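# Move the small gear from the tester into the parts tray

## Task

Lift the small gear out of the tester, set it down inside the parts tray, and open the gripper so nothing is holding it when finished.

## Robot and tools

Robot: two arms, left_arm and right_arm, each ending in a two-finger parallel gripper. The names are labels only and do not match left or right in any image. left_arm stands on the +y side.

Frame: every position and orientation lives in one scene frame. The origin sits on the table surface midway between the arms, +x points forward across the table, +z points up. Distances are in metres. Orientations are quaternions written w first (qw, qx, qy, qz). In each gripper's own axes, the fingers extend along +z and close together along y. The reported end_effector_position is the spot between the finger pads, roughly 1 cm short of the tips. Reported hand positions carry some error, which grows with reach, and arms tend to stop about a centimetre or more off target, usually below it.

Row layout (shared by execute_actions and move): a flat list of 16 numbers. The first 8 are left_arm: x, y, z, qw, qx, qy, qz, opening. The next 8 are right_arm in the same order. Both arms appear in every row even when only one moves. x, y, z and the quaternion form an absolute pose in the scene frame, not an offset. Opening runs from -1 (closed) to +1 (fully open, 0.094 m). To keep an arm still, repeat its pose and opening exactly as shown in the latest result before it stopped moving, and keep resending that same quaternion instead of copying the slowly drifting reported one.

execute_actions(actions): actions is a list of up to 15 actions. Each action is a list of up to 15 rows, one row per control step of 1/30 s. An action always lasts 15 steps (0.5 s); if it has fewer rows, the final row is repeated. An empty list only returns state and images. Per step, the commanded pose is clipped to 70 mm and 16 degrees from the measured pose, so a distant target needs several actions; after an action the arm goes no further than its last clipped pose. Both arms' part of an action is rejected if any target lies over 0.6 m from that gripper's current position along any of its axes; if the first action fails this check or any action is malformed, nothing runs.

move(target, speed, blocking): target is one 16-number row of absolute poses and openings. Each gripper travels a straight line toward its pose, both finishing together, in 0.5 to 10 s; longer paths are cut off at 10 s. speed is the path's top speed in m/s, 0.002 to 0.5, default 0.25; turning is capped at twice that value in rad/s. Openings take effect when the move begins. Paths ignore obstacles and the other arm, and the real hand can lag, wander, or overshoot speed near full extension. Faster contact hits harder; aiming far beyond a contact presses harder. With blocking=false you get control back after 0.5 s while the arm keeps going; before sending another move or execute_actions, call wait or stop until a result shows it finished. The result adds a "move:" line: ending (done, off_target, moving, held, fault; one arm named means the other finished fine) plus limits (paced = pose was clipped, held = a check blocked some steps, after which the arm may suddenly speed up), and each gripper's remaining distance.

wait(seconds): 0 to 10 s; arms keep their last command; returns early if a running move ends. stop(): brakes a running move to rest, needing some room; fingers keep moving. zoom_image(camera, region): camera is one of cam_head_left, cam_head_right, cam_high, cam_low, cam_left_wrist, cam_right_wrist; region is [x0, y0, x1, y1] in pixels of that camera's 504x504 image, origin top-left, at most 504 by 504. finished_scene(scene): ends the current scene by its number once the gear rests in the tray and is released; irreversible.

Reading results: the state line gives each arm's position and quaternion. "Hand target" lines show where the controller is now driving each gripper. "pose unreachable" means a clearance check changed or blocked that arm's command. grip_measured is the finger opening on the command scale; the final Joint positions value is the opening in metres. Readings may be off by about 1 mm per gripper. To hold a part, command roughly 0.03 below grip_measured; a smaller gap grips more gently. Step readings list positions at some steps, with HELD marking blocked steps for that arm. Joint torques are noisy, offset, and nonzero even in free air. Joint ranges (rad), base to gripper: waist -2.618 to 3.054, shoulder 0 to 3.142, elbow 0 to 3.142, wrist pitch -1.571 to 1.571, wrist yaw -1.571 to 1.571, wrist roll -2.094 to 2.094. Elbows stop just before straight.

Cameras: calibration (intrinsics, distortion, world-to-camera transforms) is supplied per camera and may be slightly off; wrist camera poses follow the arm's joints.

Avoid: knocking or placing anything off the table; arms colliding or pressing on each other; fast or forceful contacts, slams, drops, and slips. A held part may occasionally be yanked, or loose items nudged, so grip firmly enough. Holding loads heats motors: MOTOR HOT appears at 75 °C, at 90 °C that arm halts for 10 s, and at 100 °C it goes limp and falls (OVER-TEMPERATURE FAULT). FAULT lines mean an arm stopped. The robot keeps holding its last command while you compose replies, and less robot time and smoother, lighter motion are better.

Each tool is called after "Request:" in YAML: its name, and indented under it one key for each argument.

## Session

Request:
execute_actions:
  actions: []

Scene clock: 0.00 s.
left_arm: end_effector_position=(+0.5580, +0.5609, +0.2546) grip_measured=+1.000 end_effector_quat_wxyz=(+0.142, +0.081, +0.664, +0.730) | right_arm: end_effector_position=(+0.2430, +0.1938, +0.2007) grip_measured=+1.000 end_effector_quat_wxyz=(-0.565, +0.680, -0.273, -0.379)
Joint positions: left_arm=[ 0.141  2.218  1.545  0.853 -0.936  1.645  0.094] | right_arm=[ 0.726  1.984  1.168  0.684 -0.976 -0.709  0.094]
Joint velocities: left_arm=[-0.002 -0.012 -0.007 -0.037  0.007 -0.007  0.   ] | right_arm=[-0.007 -0.017 -0.002  0.051  0.037  0.007  0.   ]
Joint torques (N m, as the arm reports them, + toward a larger angle): no reading
Hand target (left_arm): +0.556, +0.560, +0.275; +0.160, +0.063, +0.655, +0.736
Hand target (right_arm): +0.243, +0.194, +0.212; -0.573, +0.678, -0.264, -0.377
camera_calibration (this result's frames):
cam_left_wrist: T_world_to_cam=[[0.229219, -0.00832943, -0.973339, 0.124002], [-0.962403, -0.15166, -0.225346, 0.717021], [-0.145739, 0.988398, -0.0427796, -0.373162], [0, 0, 0, 1]] pos_world=[0.607255, 0.478608, 0.26631]
cam_right_wrist: T_world_to_cam=[[0.900976, 0.263125, 0.344974, -0.332585], [0.433426, -0.50993, -0.743044, 0.187923], [-0.0196009, 0.818985, -0.57348, 0.0688706], [0, 0, 0, 1]] pos_world=[0.219551, 0.126935, 0.293864]

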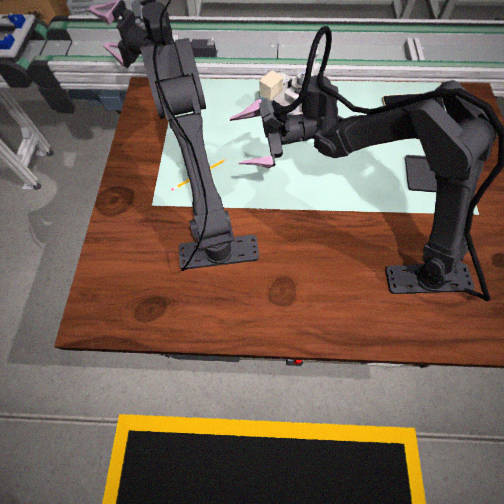

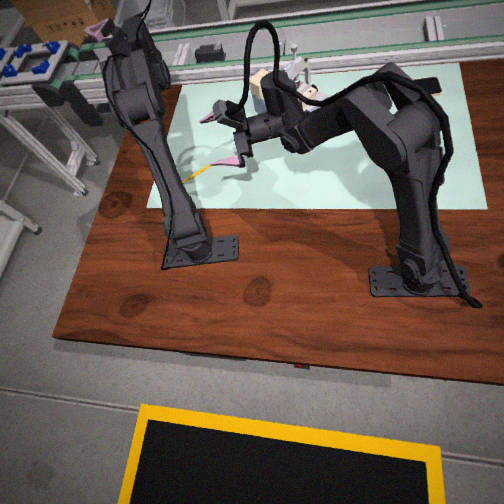

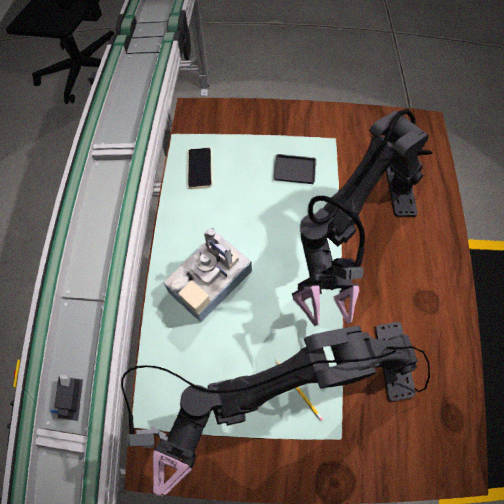

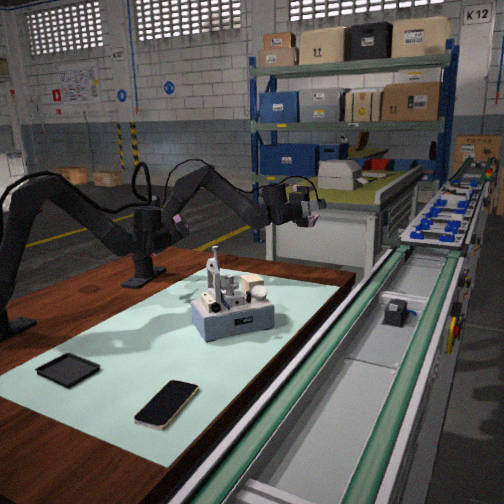

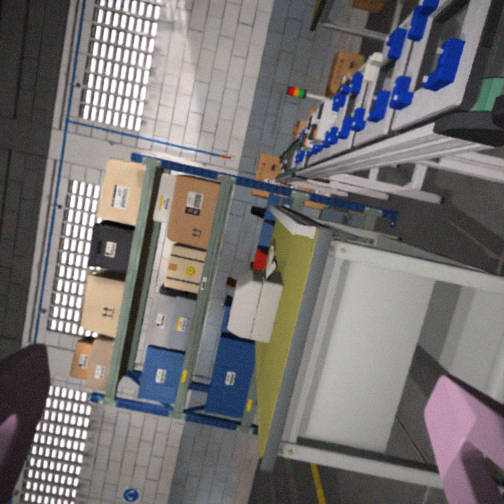

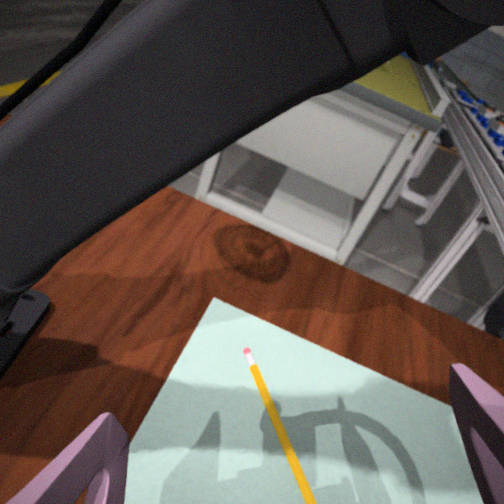

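Request:
move:
  target: [0.43,0.3,0.3,0.544,0.26,0.777,-0.182,0.2,0.36,-0.12,0.17,0.6336,-0.314,0.6336,0.314,-0.35]
  speed: 0.4

Request:
move:
  target: [0.43,0.07,0.26,0.544,0.26,0.777,-0.182,0.2,0.43,-0.092,0.15,0.6336,-0.314,0.6336,0.314,-0.35]
  speed: 0.3

Scene clock: 6.80 s.
left_arm: end_effector_position=(+0.4303, +0.3005, +0.2920) grip_measured=+0.203 end_effector_quat_wxyz=(+0.539, +0.265, +0.780, -0.175) | right_arm: end_effector_position=(+0.3596, -0.1183, +0.1663) grip_measured=-0.349 end_effector_quat_wxyz=(+0.629, -0.315, +0.637, +0.315)
Joint positions: left_arm=[ 0.388  1.47   1.332 -0.677  1.057  0.76   0.057] | right_arm=[-0.03   1.68   0.442  1.223 -0.881 -0.007  0.031]
Joint velocities: left_arm=[-0.012 -0.007  0.012  0.007 -0.022  0.007  0.001] | right_arm=[-0.002 -0.012 -0.012 -0.022 -0.022 -0.095  0.001]
Joint torques (N m, as the arm reports them, + toward a larger angle): left_arm=[ 0.78 -5.85  6.47  1.41  0.51 -0.13] | right_arm=[-0.5  -9.46  3.37  1.48 -0.01 -0.03]
Hand target (left_arm): +0.427, +0.301, +0.299; +0.546, +0.264, +0.775, -0.180
Hand target (right_arm): +0.356, -0.121, +0.170; +0.631, -0.313, +0.637, +0.314
Off the commanded pose (left_arm): 0.008 m, 1 deg.
Off the commanded pose (right_arm): 0.004 m, 1 deg.
move: done
camera_calibration (this result's frames):
cam_left_wrist: T_world_to_cam=[[-0.583148, -0.799743, 0.142652, 0.449006], [-0.659894, 0.363923, -0.657343, 0.404114], [0.473791, -0.477464, -0.739967, 0.244682], [0, 0, 0, 1]] pos_world=[0.412582, 0.32885, 0.382646]
cam_right_wrist: T_world_to_cam=[[0.799211, -0.548961, -0.244751, -0.305055], [-0.471817, -0.320731, -0.821292, 0.313637], [0.372358, 0.771863, -0.515341, 0.150804], [0, 0, 0, 1]] pos_world=[0.335629, -0.18327, 0.26064]

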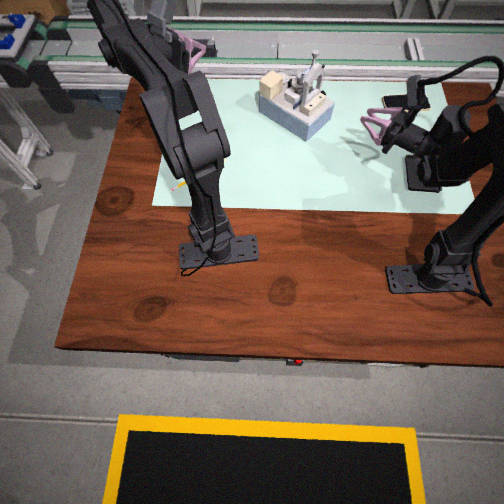

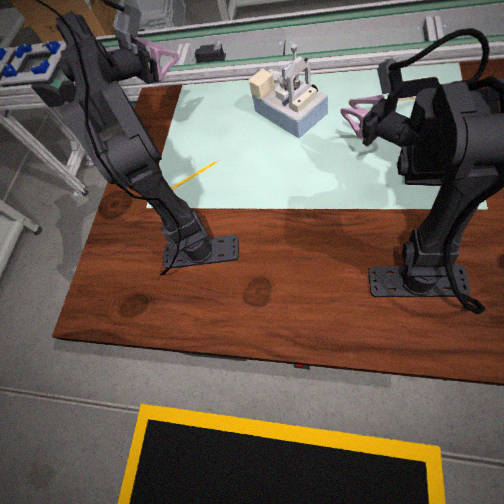

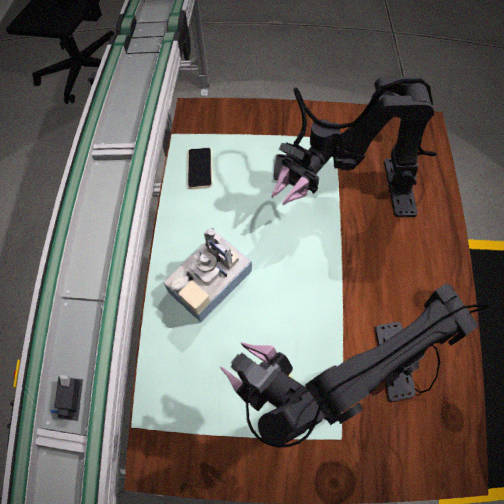

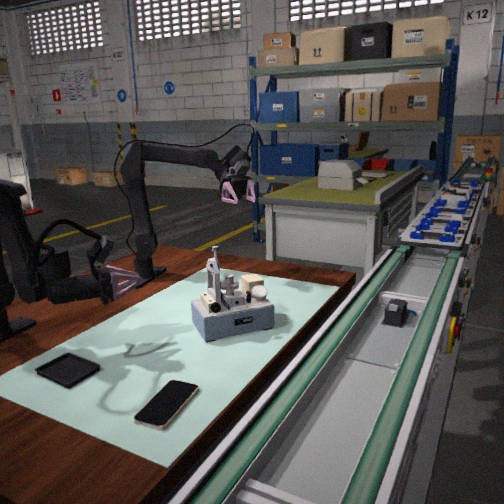

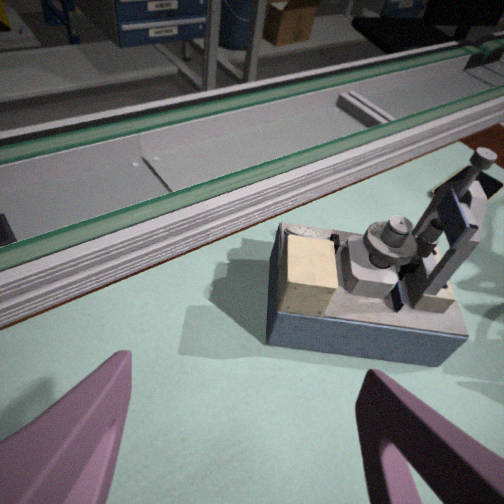

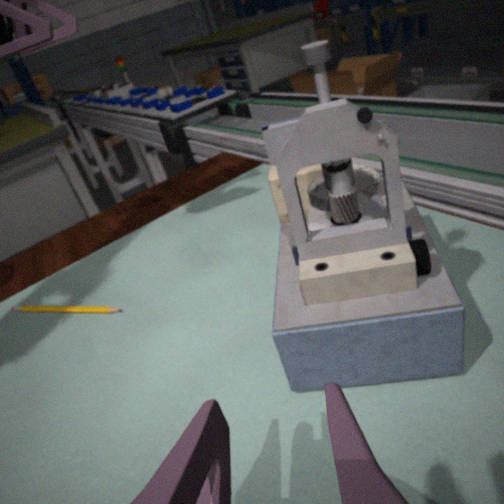

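Scene clock: 8.37 s.
left_arm: end_effector_position=(+0.4273, +0.0764, +0.2563) grip_measured=+0.203 end_effector_quat_wxyz=(+0.537, +0.261, +0.782, -0.176) | right_arm: end_effector_position=(+0.4242, -0.0966, +0.1385) grip_measured=-0.349 end_effector_quat_wxyz=(+0.620, -0.309, +0.647, +0.317)
Joint positions: left_arm=[-0.449  1.252  0.926 -0.066  0.337  0.141  0.057] | right_arm=[ 0.031  1.961  0.694  1.223 -0.814 -0.004  0.031]
Joint velocities: left_arm=[-0.012  0.002  0.002  0.022  0.007  0.051 -0.001] | right_arm=[-0.012 -0.007 -0.022  0.051 -0.037 -0.037 -0.001]
Joint torques (N m, as the arm reports them, + toward a larger angle): left_arm=[-1.09 -4.1   6.    2.29  0.1  -0.08] | right_arm=[  0.64 -10.04   6.32   1.67   0.05  -0.01]
Hand target (left_arm): +0.428, +0.072, +0.259; +0.544, +0.262, +0.777, -0.178
Hand target (right_arm): +0.430, -0.093, +0.150; +0.633, -0.314, +0.634, +0.314
Off the commanded pose (left_arm): 0.008 m, 1 deg.
Off the commanded pose (right_arm): 0.014 m, 2 deg.
move: off_target (right_arm)
camera_calibration (this result's frames):
cam_left_wrist: T_world_to_cam=[[-0.577607, -0.80227, 0.150776, 0.268923], [-0.666849, 0.357197, -0.654005, 0.462859], [0.470832, -0.478303, -0.741312, 0.114374], [0, 0, 0, 1]] pos_world=[0.410139, 0.105122, 0.346952]
cam_right_wrist: T_world_to_cam=[[0.78789, -0.554819, -0.267218, -0.344199], [-0.498466, -0.319777, -0.805776, 0.337469], [0.36161, 0.768061, -0.528507, 0.101713], [0, 0, 0, 1]] pos_world=[0.402627, -0.161175, 0.233705]

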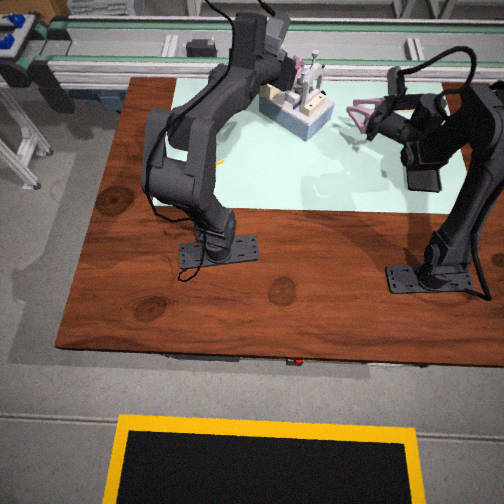

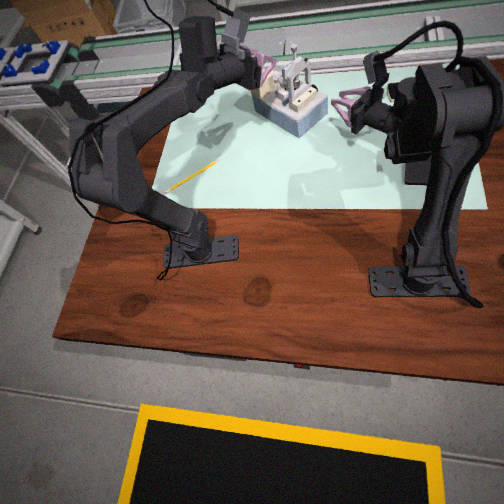

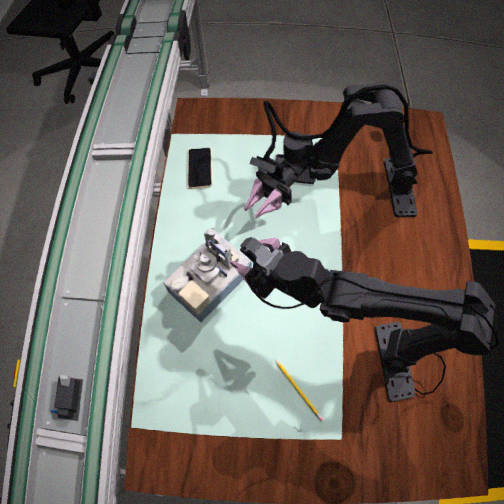

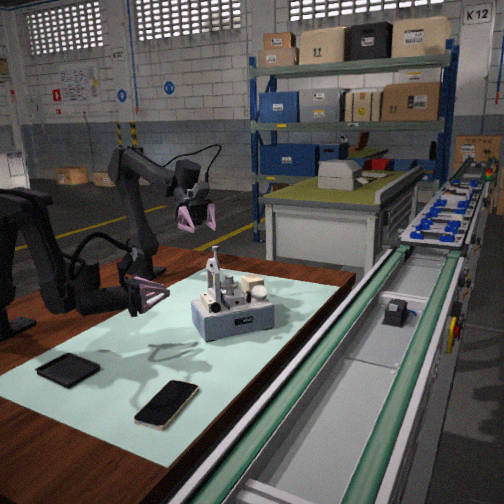

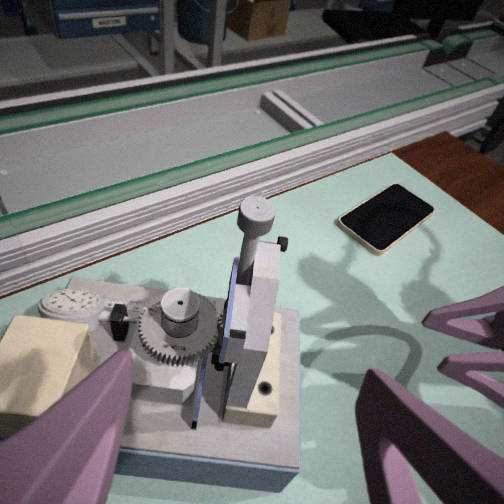

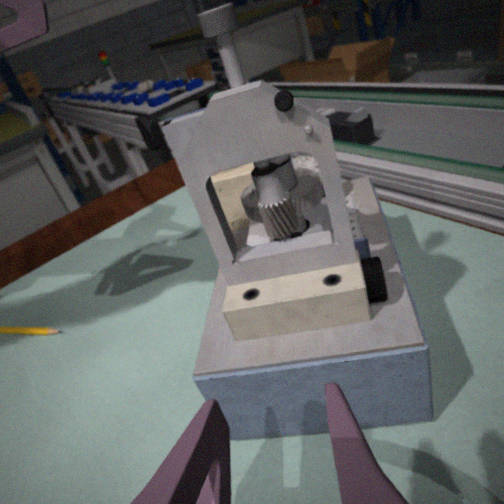

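Request:
move:
  target: [0.506,0.005,0.24,0.544,0.26,0.777,-0.182,-0.1,0.48,-0.028,0.152,0.6336,-0.314,0.6336,0.314,-0.38]
  speed: 0.15

Scene clock: 12.10 s.
left_arm: end_effector_position=(+0.4996, +0.0110, +0.2153) grip_measured=-0.097 end_effector_quat_wxyz=(+0.517, +0.262, +0.795, -0.177) | right_arm: end_effector_position=(+0.4749, -0.0317, +0.1424) grip_measured=-0.379 end_effector_quat_wxyz=(+0.625, -0.314, +0.641, +0.316)
Joint positions: left_arm=[-0.573  1.644  1.139  0.08   0.228  0.09   0.042] | right_arm=[ 0.185  2.113  0.975  1.113 -0.665 -0.003  0.029]
Joint velocities: left_arm=[ 0.007 -0.007 -0.022  0.007 -0.095 -0.037 -0.   ] | right_arm=[-0.012  0.007 -0.007 -0.022 -0.022  0.007 -0.001]
Joint torques (N m, as the arm reports them, + toward a larger angle): left_arm=[-0.75 -7.82  9.47  2.37  0.06 -0.12] | right_arm=[  0.31 -12.28   6.93   1.54   0.11  -0.02]
Hand target (left_arm): +0.504, +0.005, +0.241; +0.544, +0.260, +0.777, -0.182
Hand target (right_arm): +0.481, -0.029, +0.152; +0.633, -0.314, +0.634, +0.313
Off the commanded pose (left_arm): 0.026 m, 4 deg.
Off the commanded pose (right_arm): 0.011 m, 1 deg.
move: off_target (left_arm, right_arm)
camera_calibration (this result's frames):
cam_left_wrist: T_world_to_cam=[[-0.573151, -0.802485, 0.165877, 0.258893], [-0.694234, 0.367974, -0.618575, 0.513548], [0.435359, -0.469694, -0.768017, 0.0419801], [0, 0, 0, 1]] pos_world=[0.486631, 0.0385033, 0.306965]
cam_right_wrist: T_world_to_cam=[[0.795517, -0.551072, -0.251939, -0.352824], [-0.481697, -0.322915, -0.814674, 0.379876], [0.367589, 0.769445, -0.522334, 0.0319377], [0, 0, 0, 1]] pos_world=[0.451923, -0.0963381, 0.237267]

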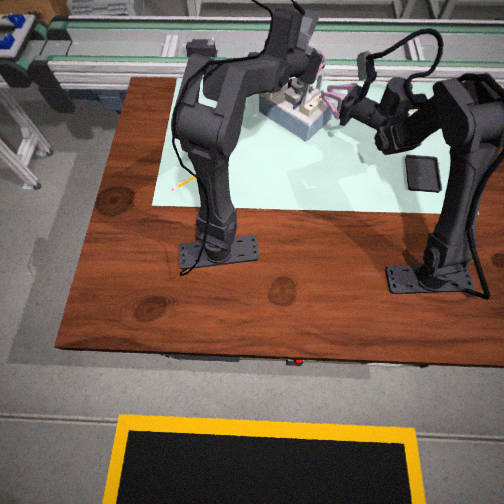

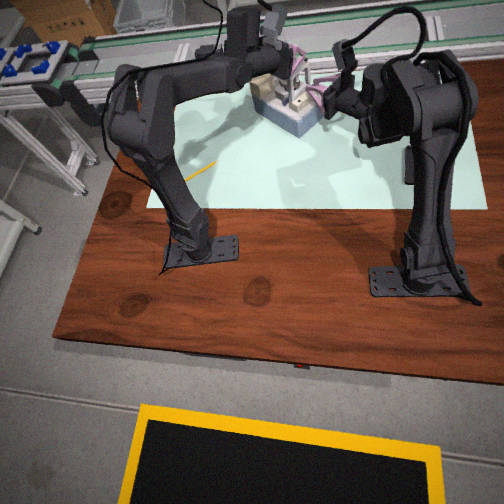

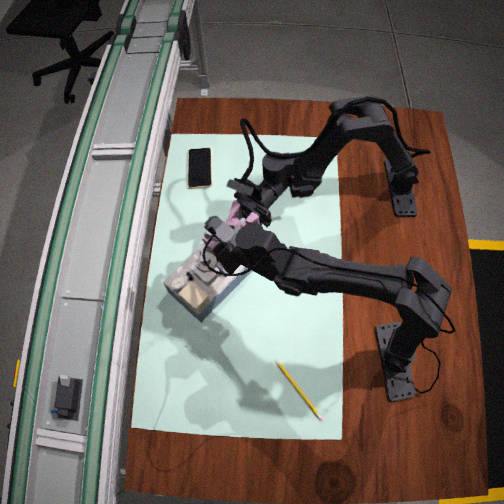

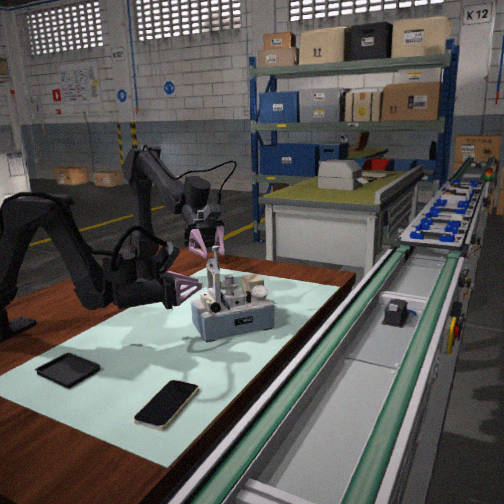

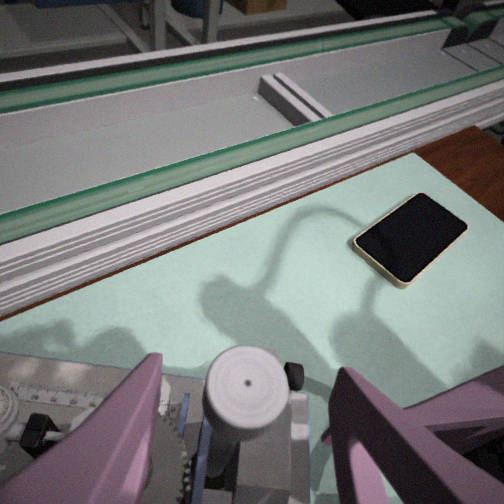

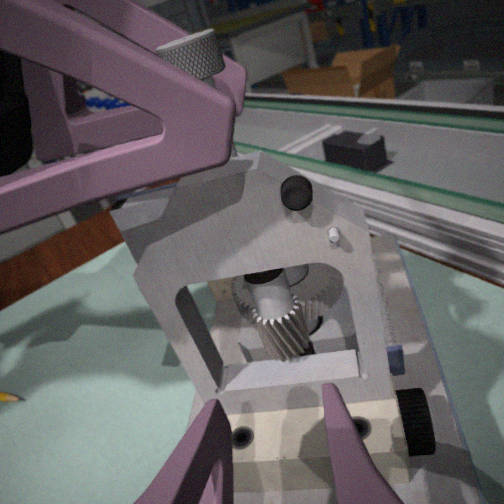

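Request:
move:
  target: [0.509,0.004,0.252,0.544,0.26,0.777,-0.182,-0.45,0.508,0.010,0.156,0.6336,-0.314,0.6336,0.314,-0.4]
  speed: 0.05

Scene clock: 14.90 s.
left_arm: end_effector_position=(+0.5061, +0.0084, +0.2378) grip_measured=-0.447 end_effector_quat_wxyz=(+0.532, +0.261, +0.785, -0.178) | right_arm: end_effector_position=(+0.5038, +0.0048, +0.1456) grip_measured=-0.399 end_effector_quat_wxyz=(+0.626, -0.314, +0.641, +0.314)
Joint positions: left_arm=[-0.573  1.644  1.198  0.057  0.227  0.089  0.026] | right_arm=[ 0.252  2.202  1.161  1.018 -0.596 -0.003  0.028]
Joint velocities: left_arm=[-0.012  0.002  0.002 -0.037 -0.037 -0.051 -0.   ] | right_arm=[-0.007 -0.012 -0.022 -0.022 -0.095 -0.007  0.   ]
Joint torques (N m, as the arm reports them, + toward a larger angle): left_arm=[-0.58 -7.42  9.27  2.11  0.09 -0.09] | right_arm=[  0.31 -13.67   7.34   1.57   0.06  -0.02]
Hand target (left_arm): +0.509, +0.004, +0.252; +0.544, +0.260, +0.777, -0.182
Hand target (right_arm): +0.508, +0.009, +0.156; +0.634, -0.314, +0.634, +0.314
Off the commanded pose (left_arm): 0.015 m, 2 deg.
Off the commanded pose (right_arm): 0.012 m, 1 deg.
move: off_target (left_arm, right_arm)
camera_calibration (this result's frames):
cam_left_wrist: T_world_to_cam=[[-0.577807, -0.800711, 0.158117, 0.260974], [-0.673713, 0.358562, -0.646177, 0.529188], [0.460706, -0.479891, -0.746629, 0.0374102], [0, 0, 0, 1]] pos_world=[0.490078, 0.0371714, 0.328616]
cam_right_wrist: T_world_to_cam=[[0.794749, -0.553162, -0.249771, -0.354788], [-0.480852, -0.322753, -0.815237, 0.40787], [0.370344, 0.768012, -0.522497, -0.00650891], [0, 0, 0, 1]] pos_world=[0.480503, -0.0596153, 0.240494]

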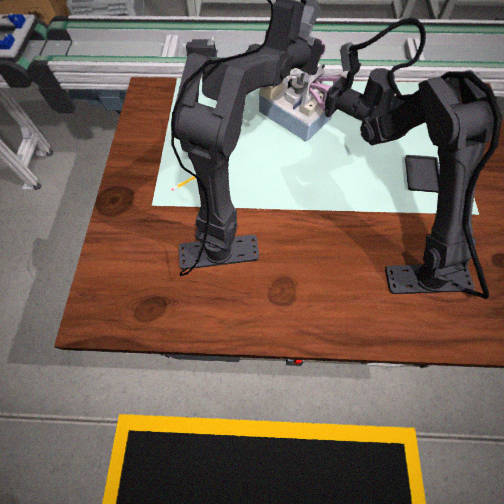

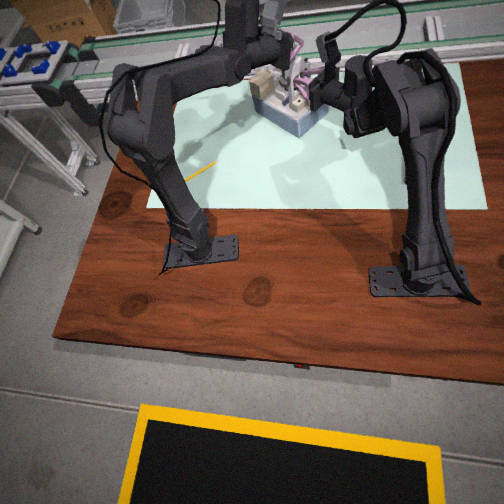

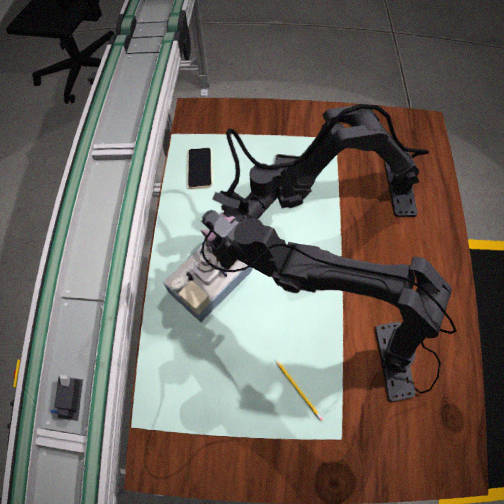

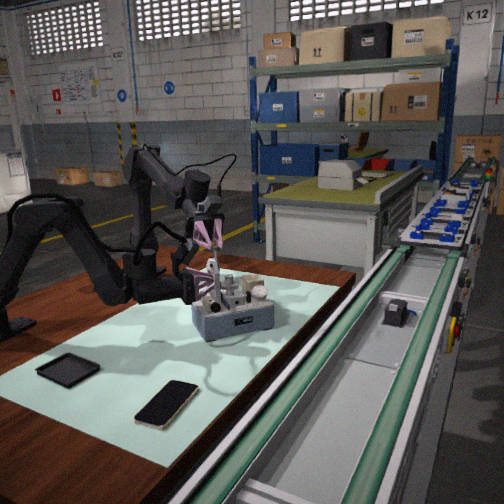

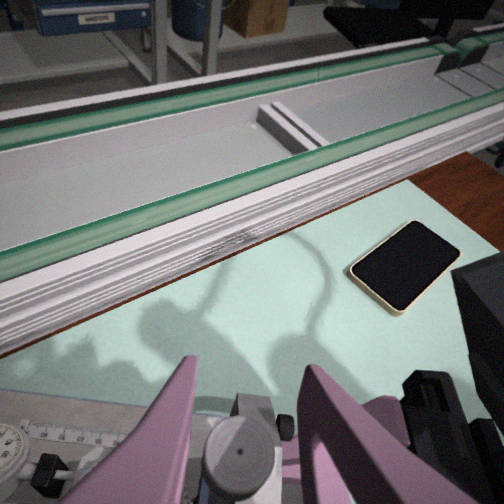

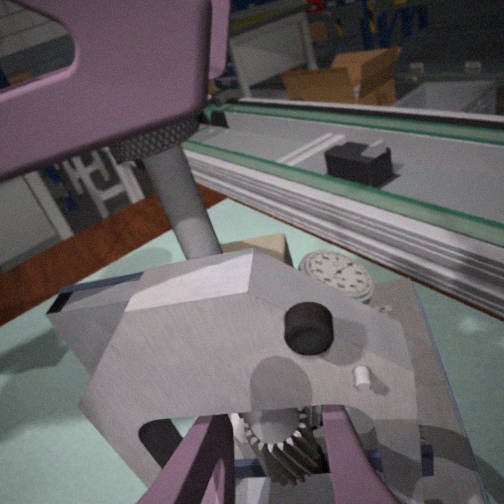

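Left too high now; lower it, right slightly lower too.

Request:
move:
  target: [0.504,0.008,0.232,0.544,0.26,0.777,-0.182,-0.45,0.508,0.010,0.152,0.6336,-0.314,0.6336,0.314,-0.4]
  speed: 0.05

Scene clock: 17.07 s.
left_arm: end_effector_position=(+0.5033, +0.0096, +0.2248) grip_measured=-0.447 end_effector_quat_wxyz=(+0.533, +0.261, +0.785, -0.179) | right_arm: end_effector_position=(+0.5045, +0.0046, +0.1376) grip_measured=-0.399 end_effector_quat_wxyz=(+0.620, -0.312, +0.647, +0.314)
Joint positions: left_arm=[-0.573  1.644  1.144  0.113  0.227  0.089  0.026] | right_arm=[ 0.252  2.216  1.161  1.015 -0.593 -0.003  0.028]
Joint velocities: left_arm=[-0.017  0.007  0.007 -0.051  0.037  0.007 -0.   ] | right_arm=[ 0.002 -0.007  0.007 -0.037 -0.022  0.037 -0.001]
Joint torques (N m, as the arm reports them, + toward a larger angle): left_arm=[-0.11 -7.55  6.39  2.36  0.07 -0.1 ] | right_arm=[  0.61 -13.72   6.99   1.7    0.07   0.  ]
Hand target (left_arm): +0.504, +0.008, +0.232; +0.544, +0.260, +0.777, -0.182
Hand target (right_arm): +0.508, +0.010, +0.152; +0.634, -0.314, +0.634, +0.314
Off the commanded pose (left_arm): 0.007 m, 2 deg.
Off the commanded pose (right_arm): 0.016 m, 2 deg.
move: off_target (right_arm)
camera_calibration (this result's frames):
cam_left_wrist: T_world_to_cam=[[-0.578029, -0.800617, 0.15778, 0.262553], [-0.672804, 0.358178, -0.647336, 0.518258], [0.461755, -0.480334, -0.745695, 0.0287965], [0, 0, 0, 1]] pos_world=[0.487153, 0.0384081, 0.315535]
cam_right_wrist: T_world_to_cam=[[0.789234, -0.55658, -0.259477, -0.353279], [-0.494545, -0.325571, -0.805872, 0.407218], [0.364054, 0.764345, -0.532205, -0.00625581], [0, 0, 0, 1]] pos_world=[0.482485, -0.059268, 0.233168]

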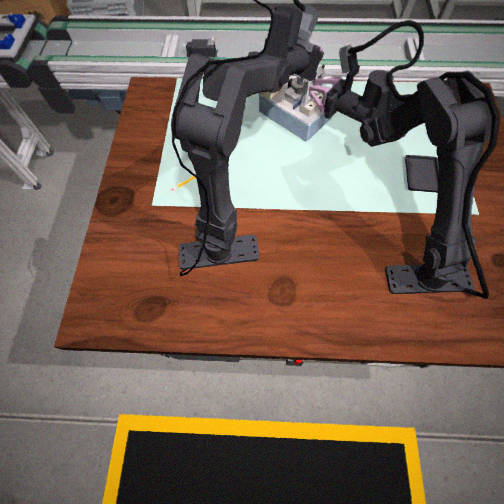

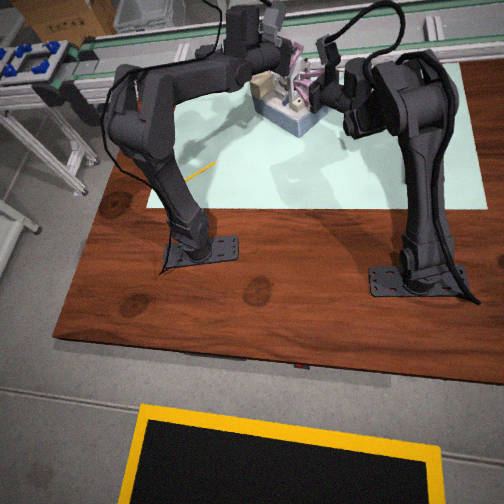

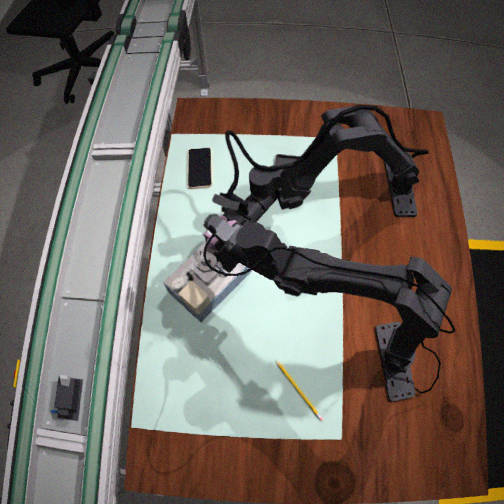

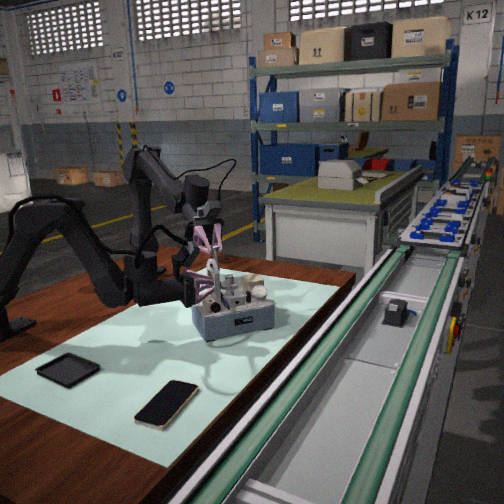

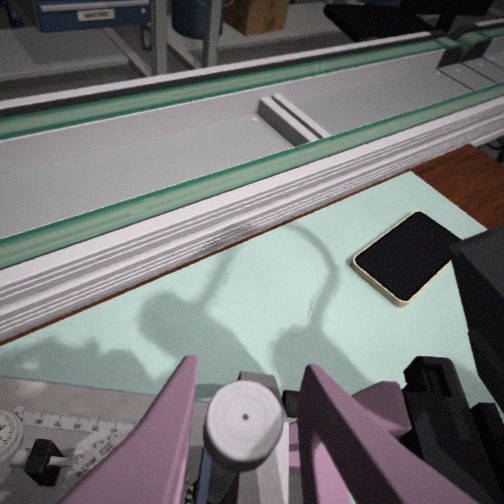

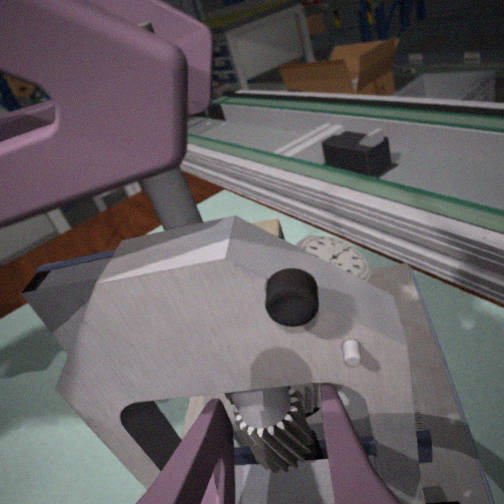

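Request:
execute_actions:
  actions:
    - [[0.504,0.008,0.232,0.544,0.26,0.777,-0.182,-0.74,0.506,0.011,0.152,0.6336,-0.314,0.6336,0.314,-0.7]]
    - [[0.504,0.008,0.25,0.544,0.26,0.777,-0.182,-0.74,0.506,0.011,0.152,0.6336,-0.314,0.6336,0.314,-0.7]]
    - [[0.504,0.008,0.27,0.544,0.26,0.777,-0.182,-0.74,0.506,0.011,0.156,0.6336,-0.314,0.6336,0.314,-0.7]]
    - [[0.504,0.008,0.29,0.544,0.26,0.777,-0.182,-0.74,0.506,0.011,0.16,0.6336,-0.314,0.6336,0.314,-0.7]]
    - [[0.504,0.008,0.31,0.544,0.26,0.777,-0.182,-0.74,0.506,0.011,0.164,0.6336,-0.314,0.6336,0.314,-0.7]]

Scene clock: 21.97 s.
left_arm: end_effector_position=(+0.5039, +0.0122, +0.2429) grip_measured=-0.706 end_effector_quat_wxyz=(+0.482, +0.261, +0.819, -0.169) | right_arm: end_effector_position=(+0.5033, +0.0057, +0.1380) grip_measured=-0.645 end_effector_quat_wxyz=(+0.616, -0.313, +0.650, +0.316)
Joint positions: left_arm=[-0.571  1.662  1.346 -0.196  0.216  0.091  0.014] | right_arm=[ 0.254  2.208  1.161  0.996 -0.595 -0.002  0.017]
Joint velocities: left_arm=[-0.022  0.022  0.022  0.051  0.007 -0.007 -0.   ] | right_arm=[-0.017 -0.007  0.007 -0.007 -0.022  0.037 -0.001]
Joint torques (N m, as the arm reports them, + toward a larger angle): left_arm=[ -0.21 -11.73  11.36   2.38   0.16  -0.07] | right_arm=[  0.75 -16.23   6.84   1.58   0.13  -0.01]
Hand target (left_arm): +0.500, +0.010, +0.309; +0.544, +0.260, +0.777, -0.182
Hand target (right_arm): +0.505, +0.011, +0.164; +0.634, -0.314, +0.633, +0.314
Off the commanded pose (left_arm): 0.067 m, 9 deg.
Off the commanded pose (right_arm): 0.027 m, 3 deg.
Step readings (end_effector_position; steps 1 to 15: 1st action; 16 to 30: 2nd action; 31 to 45: 3rd action; 46 to 60: 4th action; 61 to 75: 5th action):
0: left_arm (+0.5034, +0.0095, +0.2251) | right_arm (+0.5045, +0.0046, +0.1376)
1: left_arm (+0.5035, +0.0096, +0.2251) | right_arm (+0.5044, +0.0047, +0.1376)
2: left_arm (+0.5047, +0.0113, +0.2251) | right_arm (+0.5033, +0.0061, +0.1376)
4: left_arm (+0.5049, +0.0114, +0.2252) | right_arm (+0.5033, +0.0061, +0.1376)
8: left_arm (+0.5049, +0.0114, +0.2252) | right_arm (+0.5033, +0.0061, +0.1376)
15: left_arm (+0.5049, +0.0114, +0.2252) | right_arm (+0.5033, +0.0061, +0.1376)
16: left_arm (+0.5048, +0.0114, +0.2254) | right_arm (+0.5033, +0.0061, +0.1376)
17: left_arm (+0.5047, +0.0114, +0.2256) | right_arm (+0.5033, +0.0061, +0.1376)
19: left_arm (+0.5046, +0.0115, +0.2258) | right_arm (+0.5033, +0.0061, +0.1376)
23: left_arm (+0.5045, +0.0116, +0.2254) | right_arm (+0.5033, +0.0061, +0.1376)
30: left_arm (+0.5045, +0.0116, +0.2254) | right_arm (+0.5033, +0.0061, +0.1376)
31: left_arm (+0.5047, +0.0115, +0.2267) | right_arm (+0.5033, +0.0061, +0.1376)
32: left_arm (+0.5046, +0.0116, +0.2274) | right_arm (+0.5033, +0.0061, +0.1376)
34: left_arm (+0.5044, +0.0117, +0.2287) | right_arm (+0.5033, +0.0061, +0.1376)
38: left_arm (+0.5043, +0.0118, +0.2290) | right_arm (+0.5033, +0.0061, +0.1376)
45: left_arm (+0.5044, +0.0118, +0.2289) | right_arm (+0.5033, +0.0061, +0.1376)
46: left_arm (+0.5044, +0.0118, +0.2300) | right_arm (+0.5033, +0.0061, +0.1376)
47: left_arm (+0.5045, +0.0117, +0.2306) | right_arm (+0.5033, +0.0061, +0.1376)
49: left_arm (+0.5044, +0.0118, +0.2340) | right_arm (+0.5033, +0.0061, +0.1376)
53: left_arm (+0.5041, +0.0120, +0.2355) | right_arm (+0.5033, +0.0061, +0.1376)
60: left_arm (+0.5041, +0.0120, +0.2358) | right_arm (+0.5033, +0.0061, +0.1376)
61: left_arm (+0.5042, +0.0120, +0.2370) | right_arm (+0.5033, +0.0061, +0.1379)
62: left_arm (+0.5044, +0.0119, +0.2383) | right_arm (+0.5033, +0.0060, +0.1379)
64: left_arm (+0.5042, +0.0120, +0.2426) | right_arm (+0.5034, +0.0058, +0.1379)
68: left_arm (+0.5039, +0.0122, +0.2430) | right_arm (+0.5033, +0.0058, +0.1380)
75: end_effector_position above
camera_calibration (this result's frames):
cam_left_wrist: T_world_to_cam=[[-0.551104, -0.815465, 0.17692, 0.244083], [-0.743335, 0.383442, -0.548111, 0.540608], [0.379127, -0.433577, -0.81748, 0.101821], [0, 0, 0, 1]] pos_world=[0.497765, 0.0358968, 0.336366]
cam_right_wrist: T_world_to_cam=[[0.788815, -0.554013, -0.266158, -0.35051], [-0.501526, -0.329847, -0.799795, 0.410041], [0.355306, 0.764376, -0.538041, -0.00124216], [0, 0, 0, 1]] pos_world=[0.482575, -0.0579869, 0.233989]

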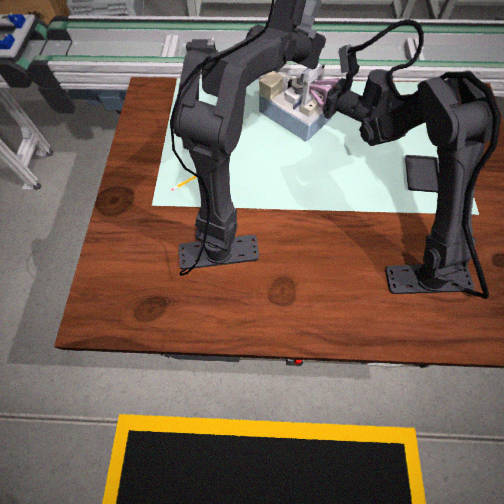

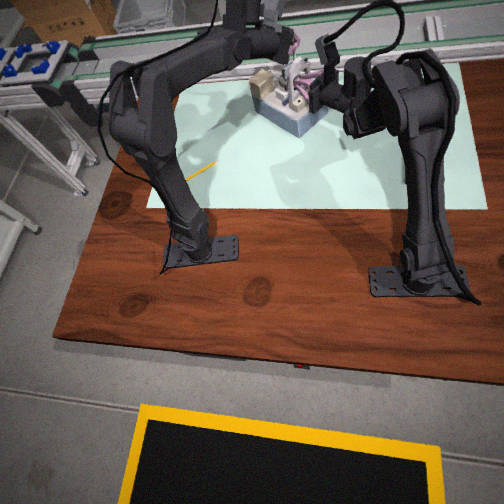

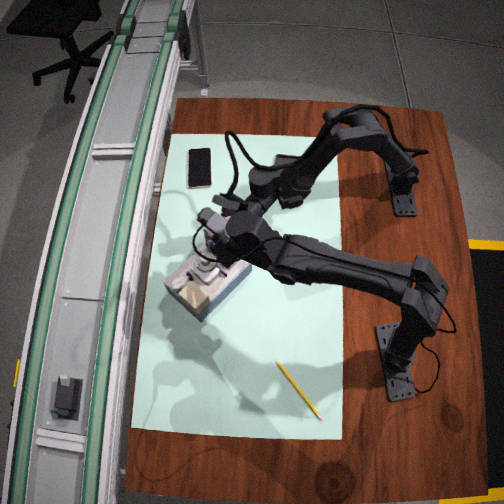

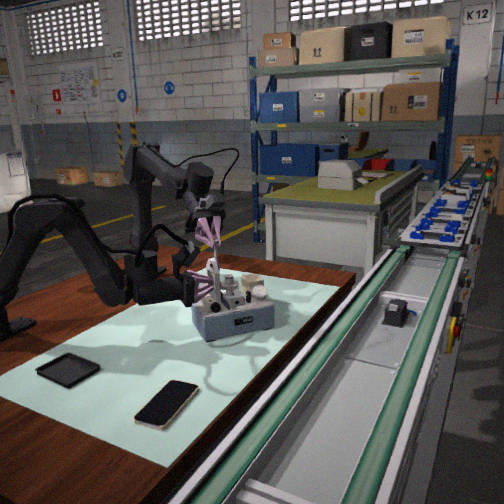

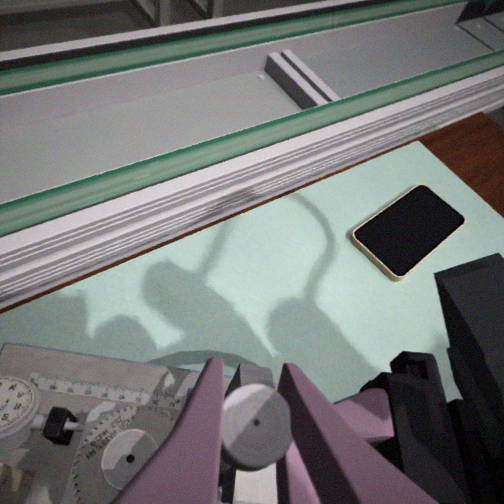

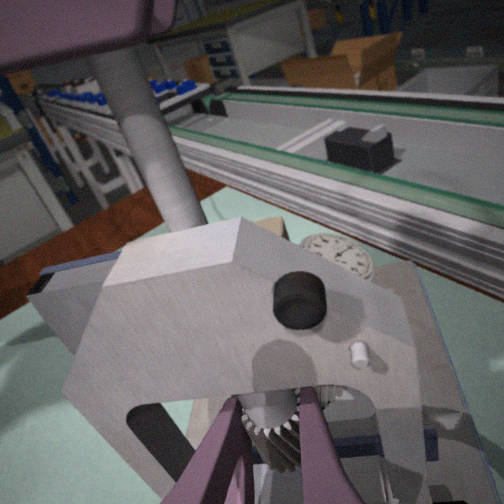

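Request:
execute_actions:
  actions:
    - [[0.504,0.008,0.31,0.544,0.26,0.777,-0.182,-0.74,0.504,0.008,0.17,0.6336,-0.314,0.6336,0.314,-0.7]]
    - [[0.504,0.008,0.31,0.544,0.26,0.777,-0.182,-0.74,0.504,0.008,0.176,0.6336,-0.314,0.6336,0.314,-0.7]]
    - [[0.504,0.008,0.31,0.544,0.26,0.777,-0.182,-0.74,0.498,0.0,0.175,0.6336,-0.314,0.6336,0.314,-0.7]]
    - [[0.504,0.008,0.31,0.544,0.26,0.777,-0.182,-0.74,0.492,-0.008,0.173,0.6336,-0.314,0.6336,0.314,-0.7]]

Scene clock: 26.57 s.
left_arm: end_effector_position=(+0.5039, +0.0122, +0.2429) grip_measured=-0.706 end_effector_quat_wxyz=(+0.482, +0.261, +0.819, -0.169) | right_arm: end_effector_position=(+0.4942, -0.0041, +0.1482) grip_measured=-0.645 end_effector_quat_wxyz=(+0.610, -0.310, +0.657, +0.316)
Joint positions: left_arm=[-0.571  1.662  1.346 -0.196  0.216  0.091  0.014] | right_arm=[ 0.24   2.136  1.11   0.958 -0.604 -0.002  0.017]
Joint velocities: left_arm=[-0.007 -0.022 -0.002  0.037 -0.037 -0.11  -0.   ] | right_arm=[ 0.012 -0.002 -0.012  0.007 -0.022  0.007  0.   ]
Joint torques (N m, as the arm reports them, + toward a larger angle): left_arm=[ -0.34 -11.7   11.41   2.37   0.14  -0.06] | right_arm=[ -0.54 -15.93   4.57   2.    -0.11  -0.02]
Hand target (left_arm): +0.501, +0.010, +0.309; +0.544, +0.260, +0.777, -0.182
Hand target (right_arm): +0.492, -0.007, +0.173; +0.633, -0.314, +0.634, +0.314
Off the commanded pose (left_arm): 0.067 m, 9 deg.
Off the commanded pose (right_arm): 0.025 m, 4 deg.
Step readings (end_effector_position; steps 1 to 15: 1st action; 16 to 30: 2nd action; 31 to 45: 3rd action; 46 to 60: 4th action):
0: left_arm (+0.5039, +0.0122, +0.2429) | right_arm (+0.5033, +0.0057, +0.1380)
1: left_arm (+0.5039, +0.0122, +0.2429) | right_arm (+0.5033, +0.0057, +0.1385)
2: left_arm (+0.5039, +0.0122, +0.2429) | right_arm (+0.5032, +0.0056, +0.1394)
4: left_arm (+0.5039, +0.0122, +0.2429) | right_arm (+0.5029, +0.0055, +0.1409)
8: left_arm (+0.5039, +0.0122, +0.2429) | right_arm (+0.5029, +0.0053, +0.1407)
15: left_arm (+0.5039, +0.0122, +0.2429) | right_arm (+0.5029, +0.0052, +0.1407)
16: left_arm (+0.5039, +0.0122, +0.2429) | right_arm (+0.5028, +0.0052, +0.1411)
17: left_arm (+0.5039, +0.0122, +0.2429) | right_arm (+0.5028, +0.0051, +0.1414)
19: left_arm (+0.5039, +0.0122, +0.2429) | right_arm (+0.5026, +0.0050, +0.1435)
23: left_arm (+0.5039, +0.0122, +0.2429) | right_arm (+0.5024, +0.0049, +0.1484)
30: left_arm (+0.5039, +0.0122, +0.2429) | right_arm (+0.5024, +0.0049, +0.1484)
31: left_arm (+0.5039, +0.0122, +0.2429) | right_arm (+0.5022, +0.0048, +0.1488)
32: left_arm (+0.5039, +0.0122, +0.2429) | right_arm (+0.5016, +0.0046, +0.1490)
34: left_arm (+0.5039, +0.0122, +0.2429) | right_arm (+0.5005, +0.0042, +0.1489)
38: left_arm (+0.5039, +0.0122, +0.2429) | right_arm (+0.4999, +0.0041, +0.1487)
45: left_arm (+0.5039, +0.0122, +0.2429) | right_arm (+0.4999, +0.0041, +0.1487)
46: left_arm (+0.5039, +0.0122, +0.2429) | right_arm (+0.4990, +0.0034, +0.1484)
47: left_arm (+0.5039, +0.0122, +0.2429) | right_arm (+0.4969, +0.0021, +0.1477)
49: left_arm (+0.5039, +0.0122, +0.2429) | right_arm (+0.4943, -0.0009, +0.1468)
53: left_arm (+0.5039, +0.0122, +0.2429) | right_arm (+0.4943, -0.0041, +0.1473)
60: end_effector_position above
camera_calibration (this result's frames):
cam_left_wrist: T_world_to_cam=[[-0.551104, -0.815465, 0.17692, 0.244083], [-0.743335, 0.383442, -0.548111, 0.540608], [0.379127, -0.433577, -0.81748, 0.101821], [0, 0, 0, 1]] pos_world=[0.497765, 0.0358968, 0.336366]
cam_right_wrist: T_world_to_cam=[[0.781085, -0.559336, -0.277577, -0.34053], [-0.51764, -0.331403, -0.78881, 0.416702], [0.349219, 0.759813, -0.548389, 0.0195168], [0, 0, 0, 1]] pos_world=[0.474869, -0.0672035, 0.244878]

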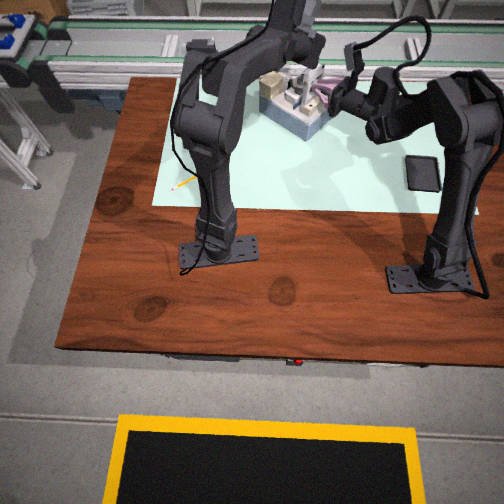

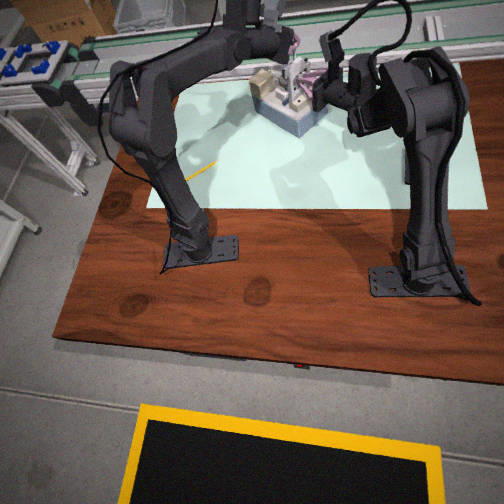

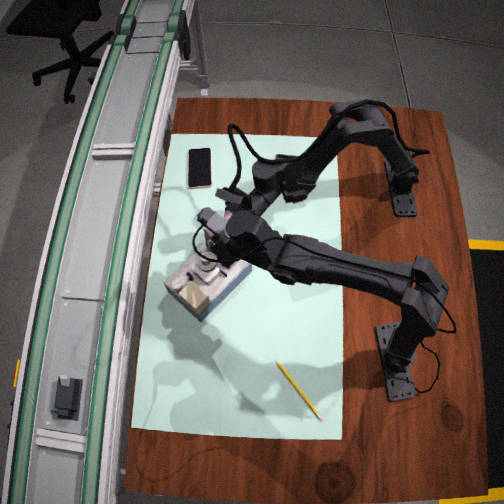

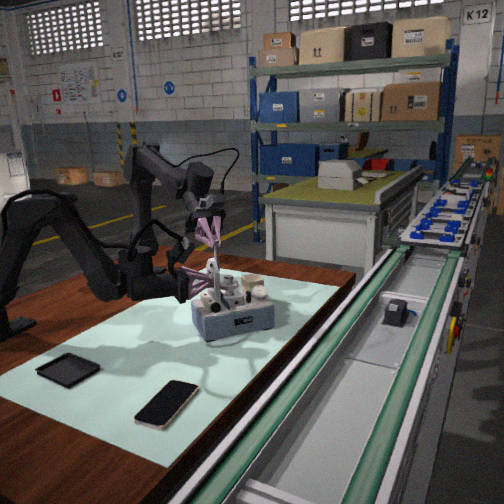

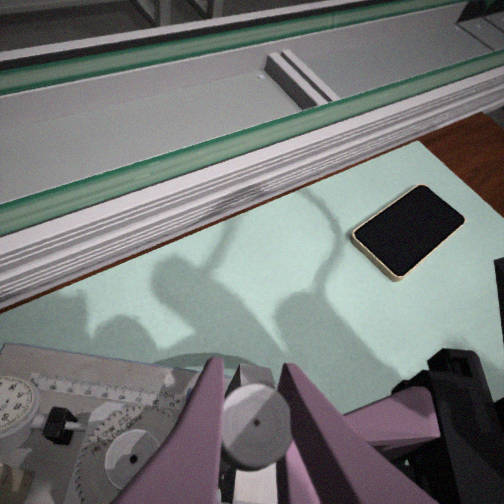

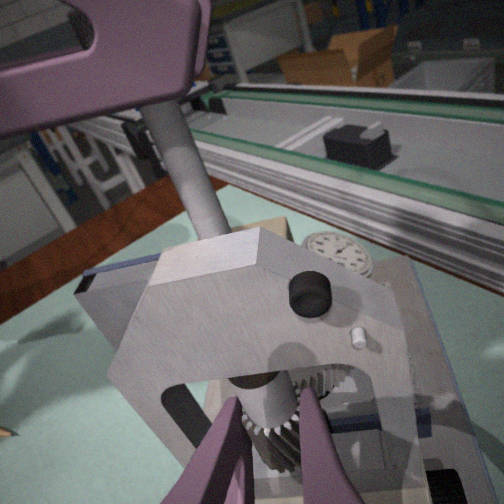

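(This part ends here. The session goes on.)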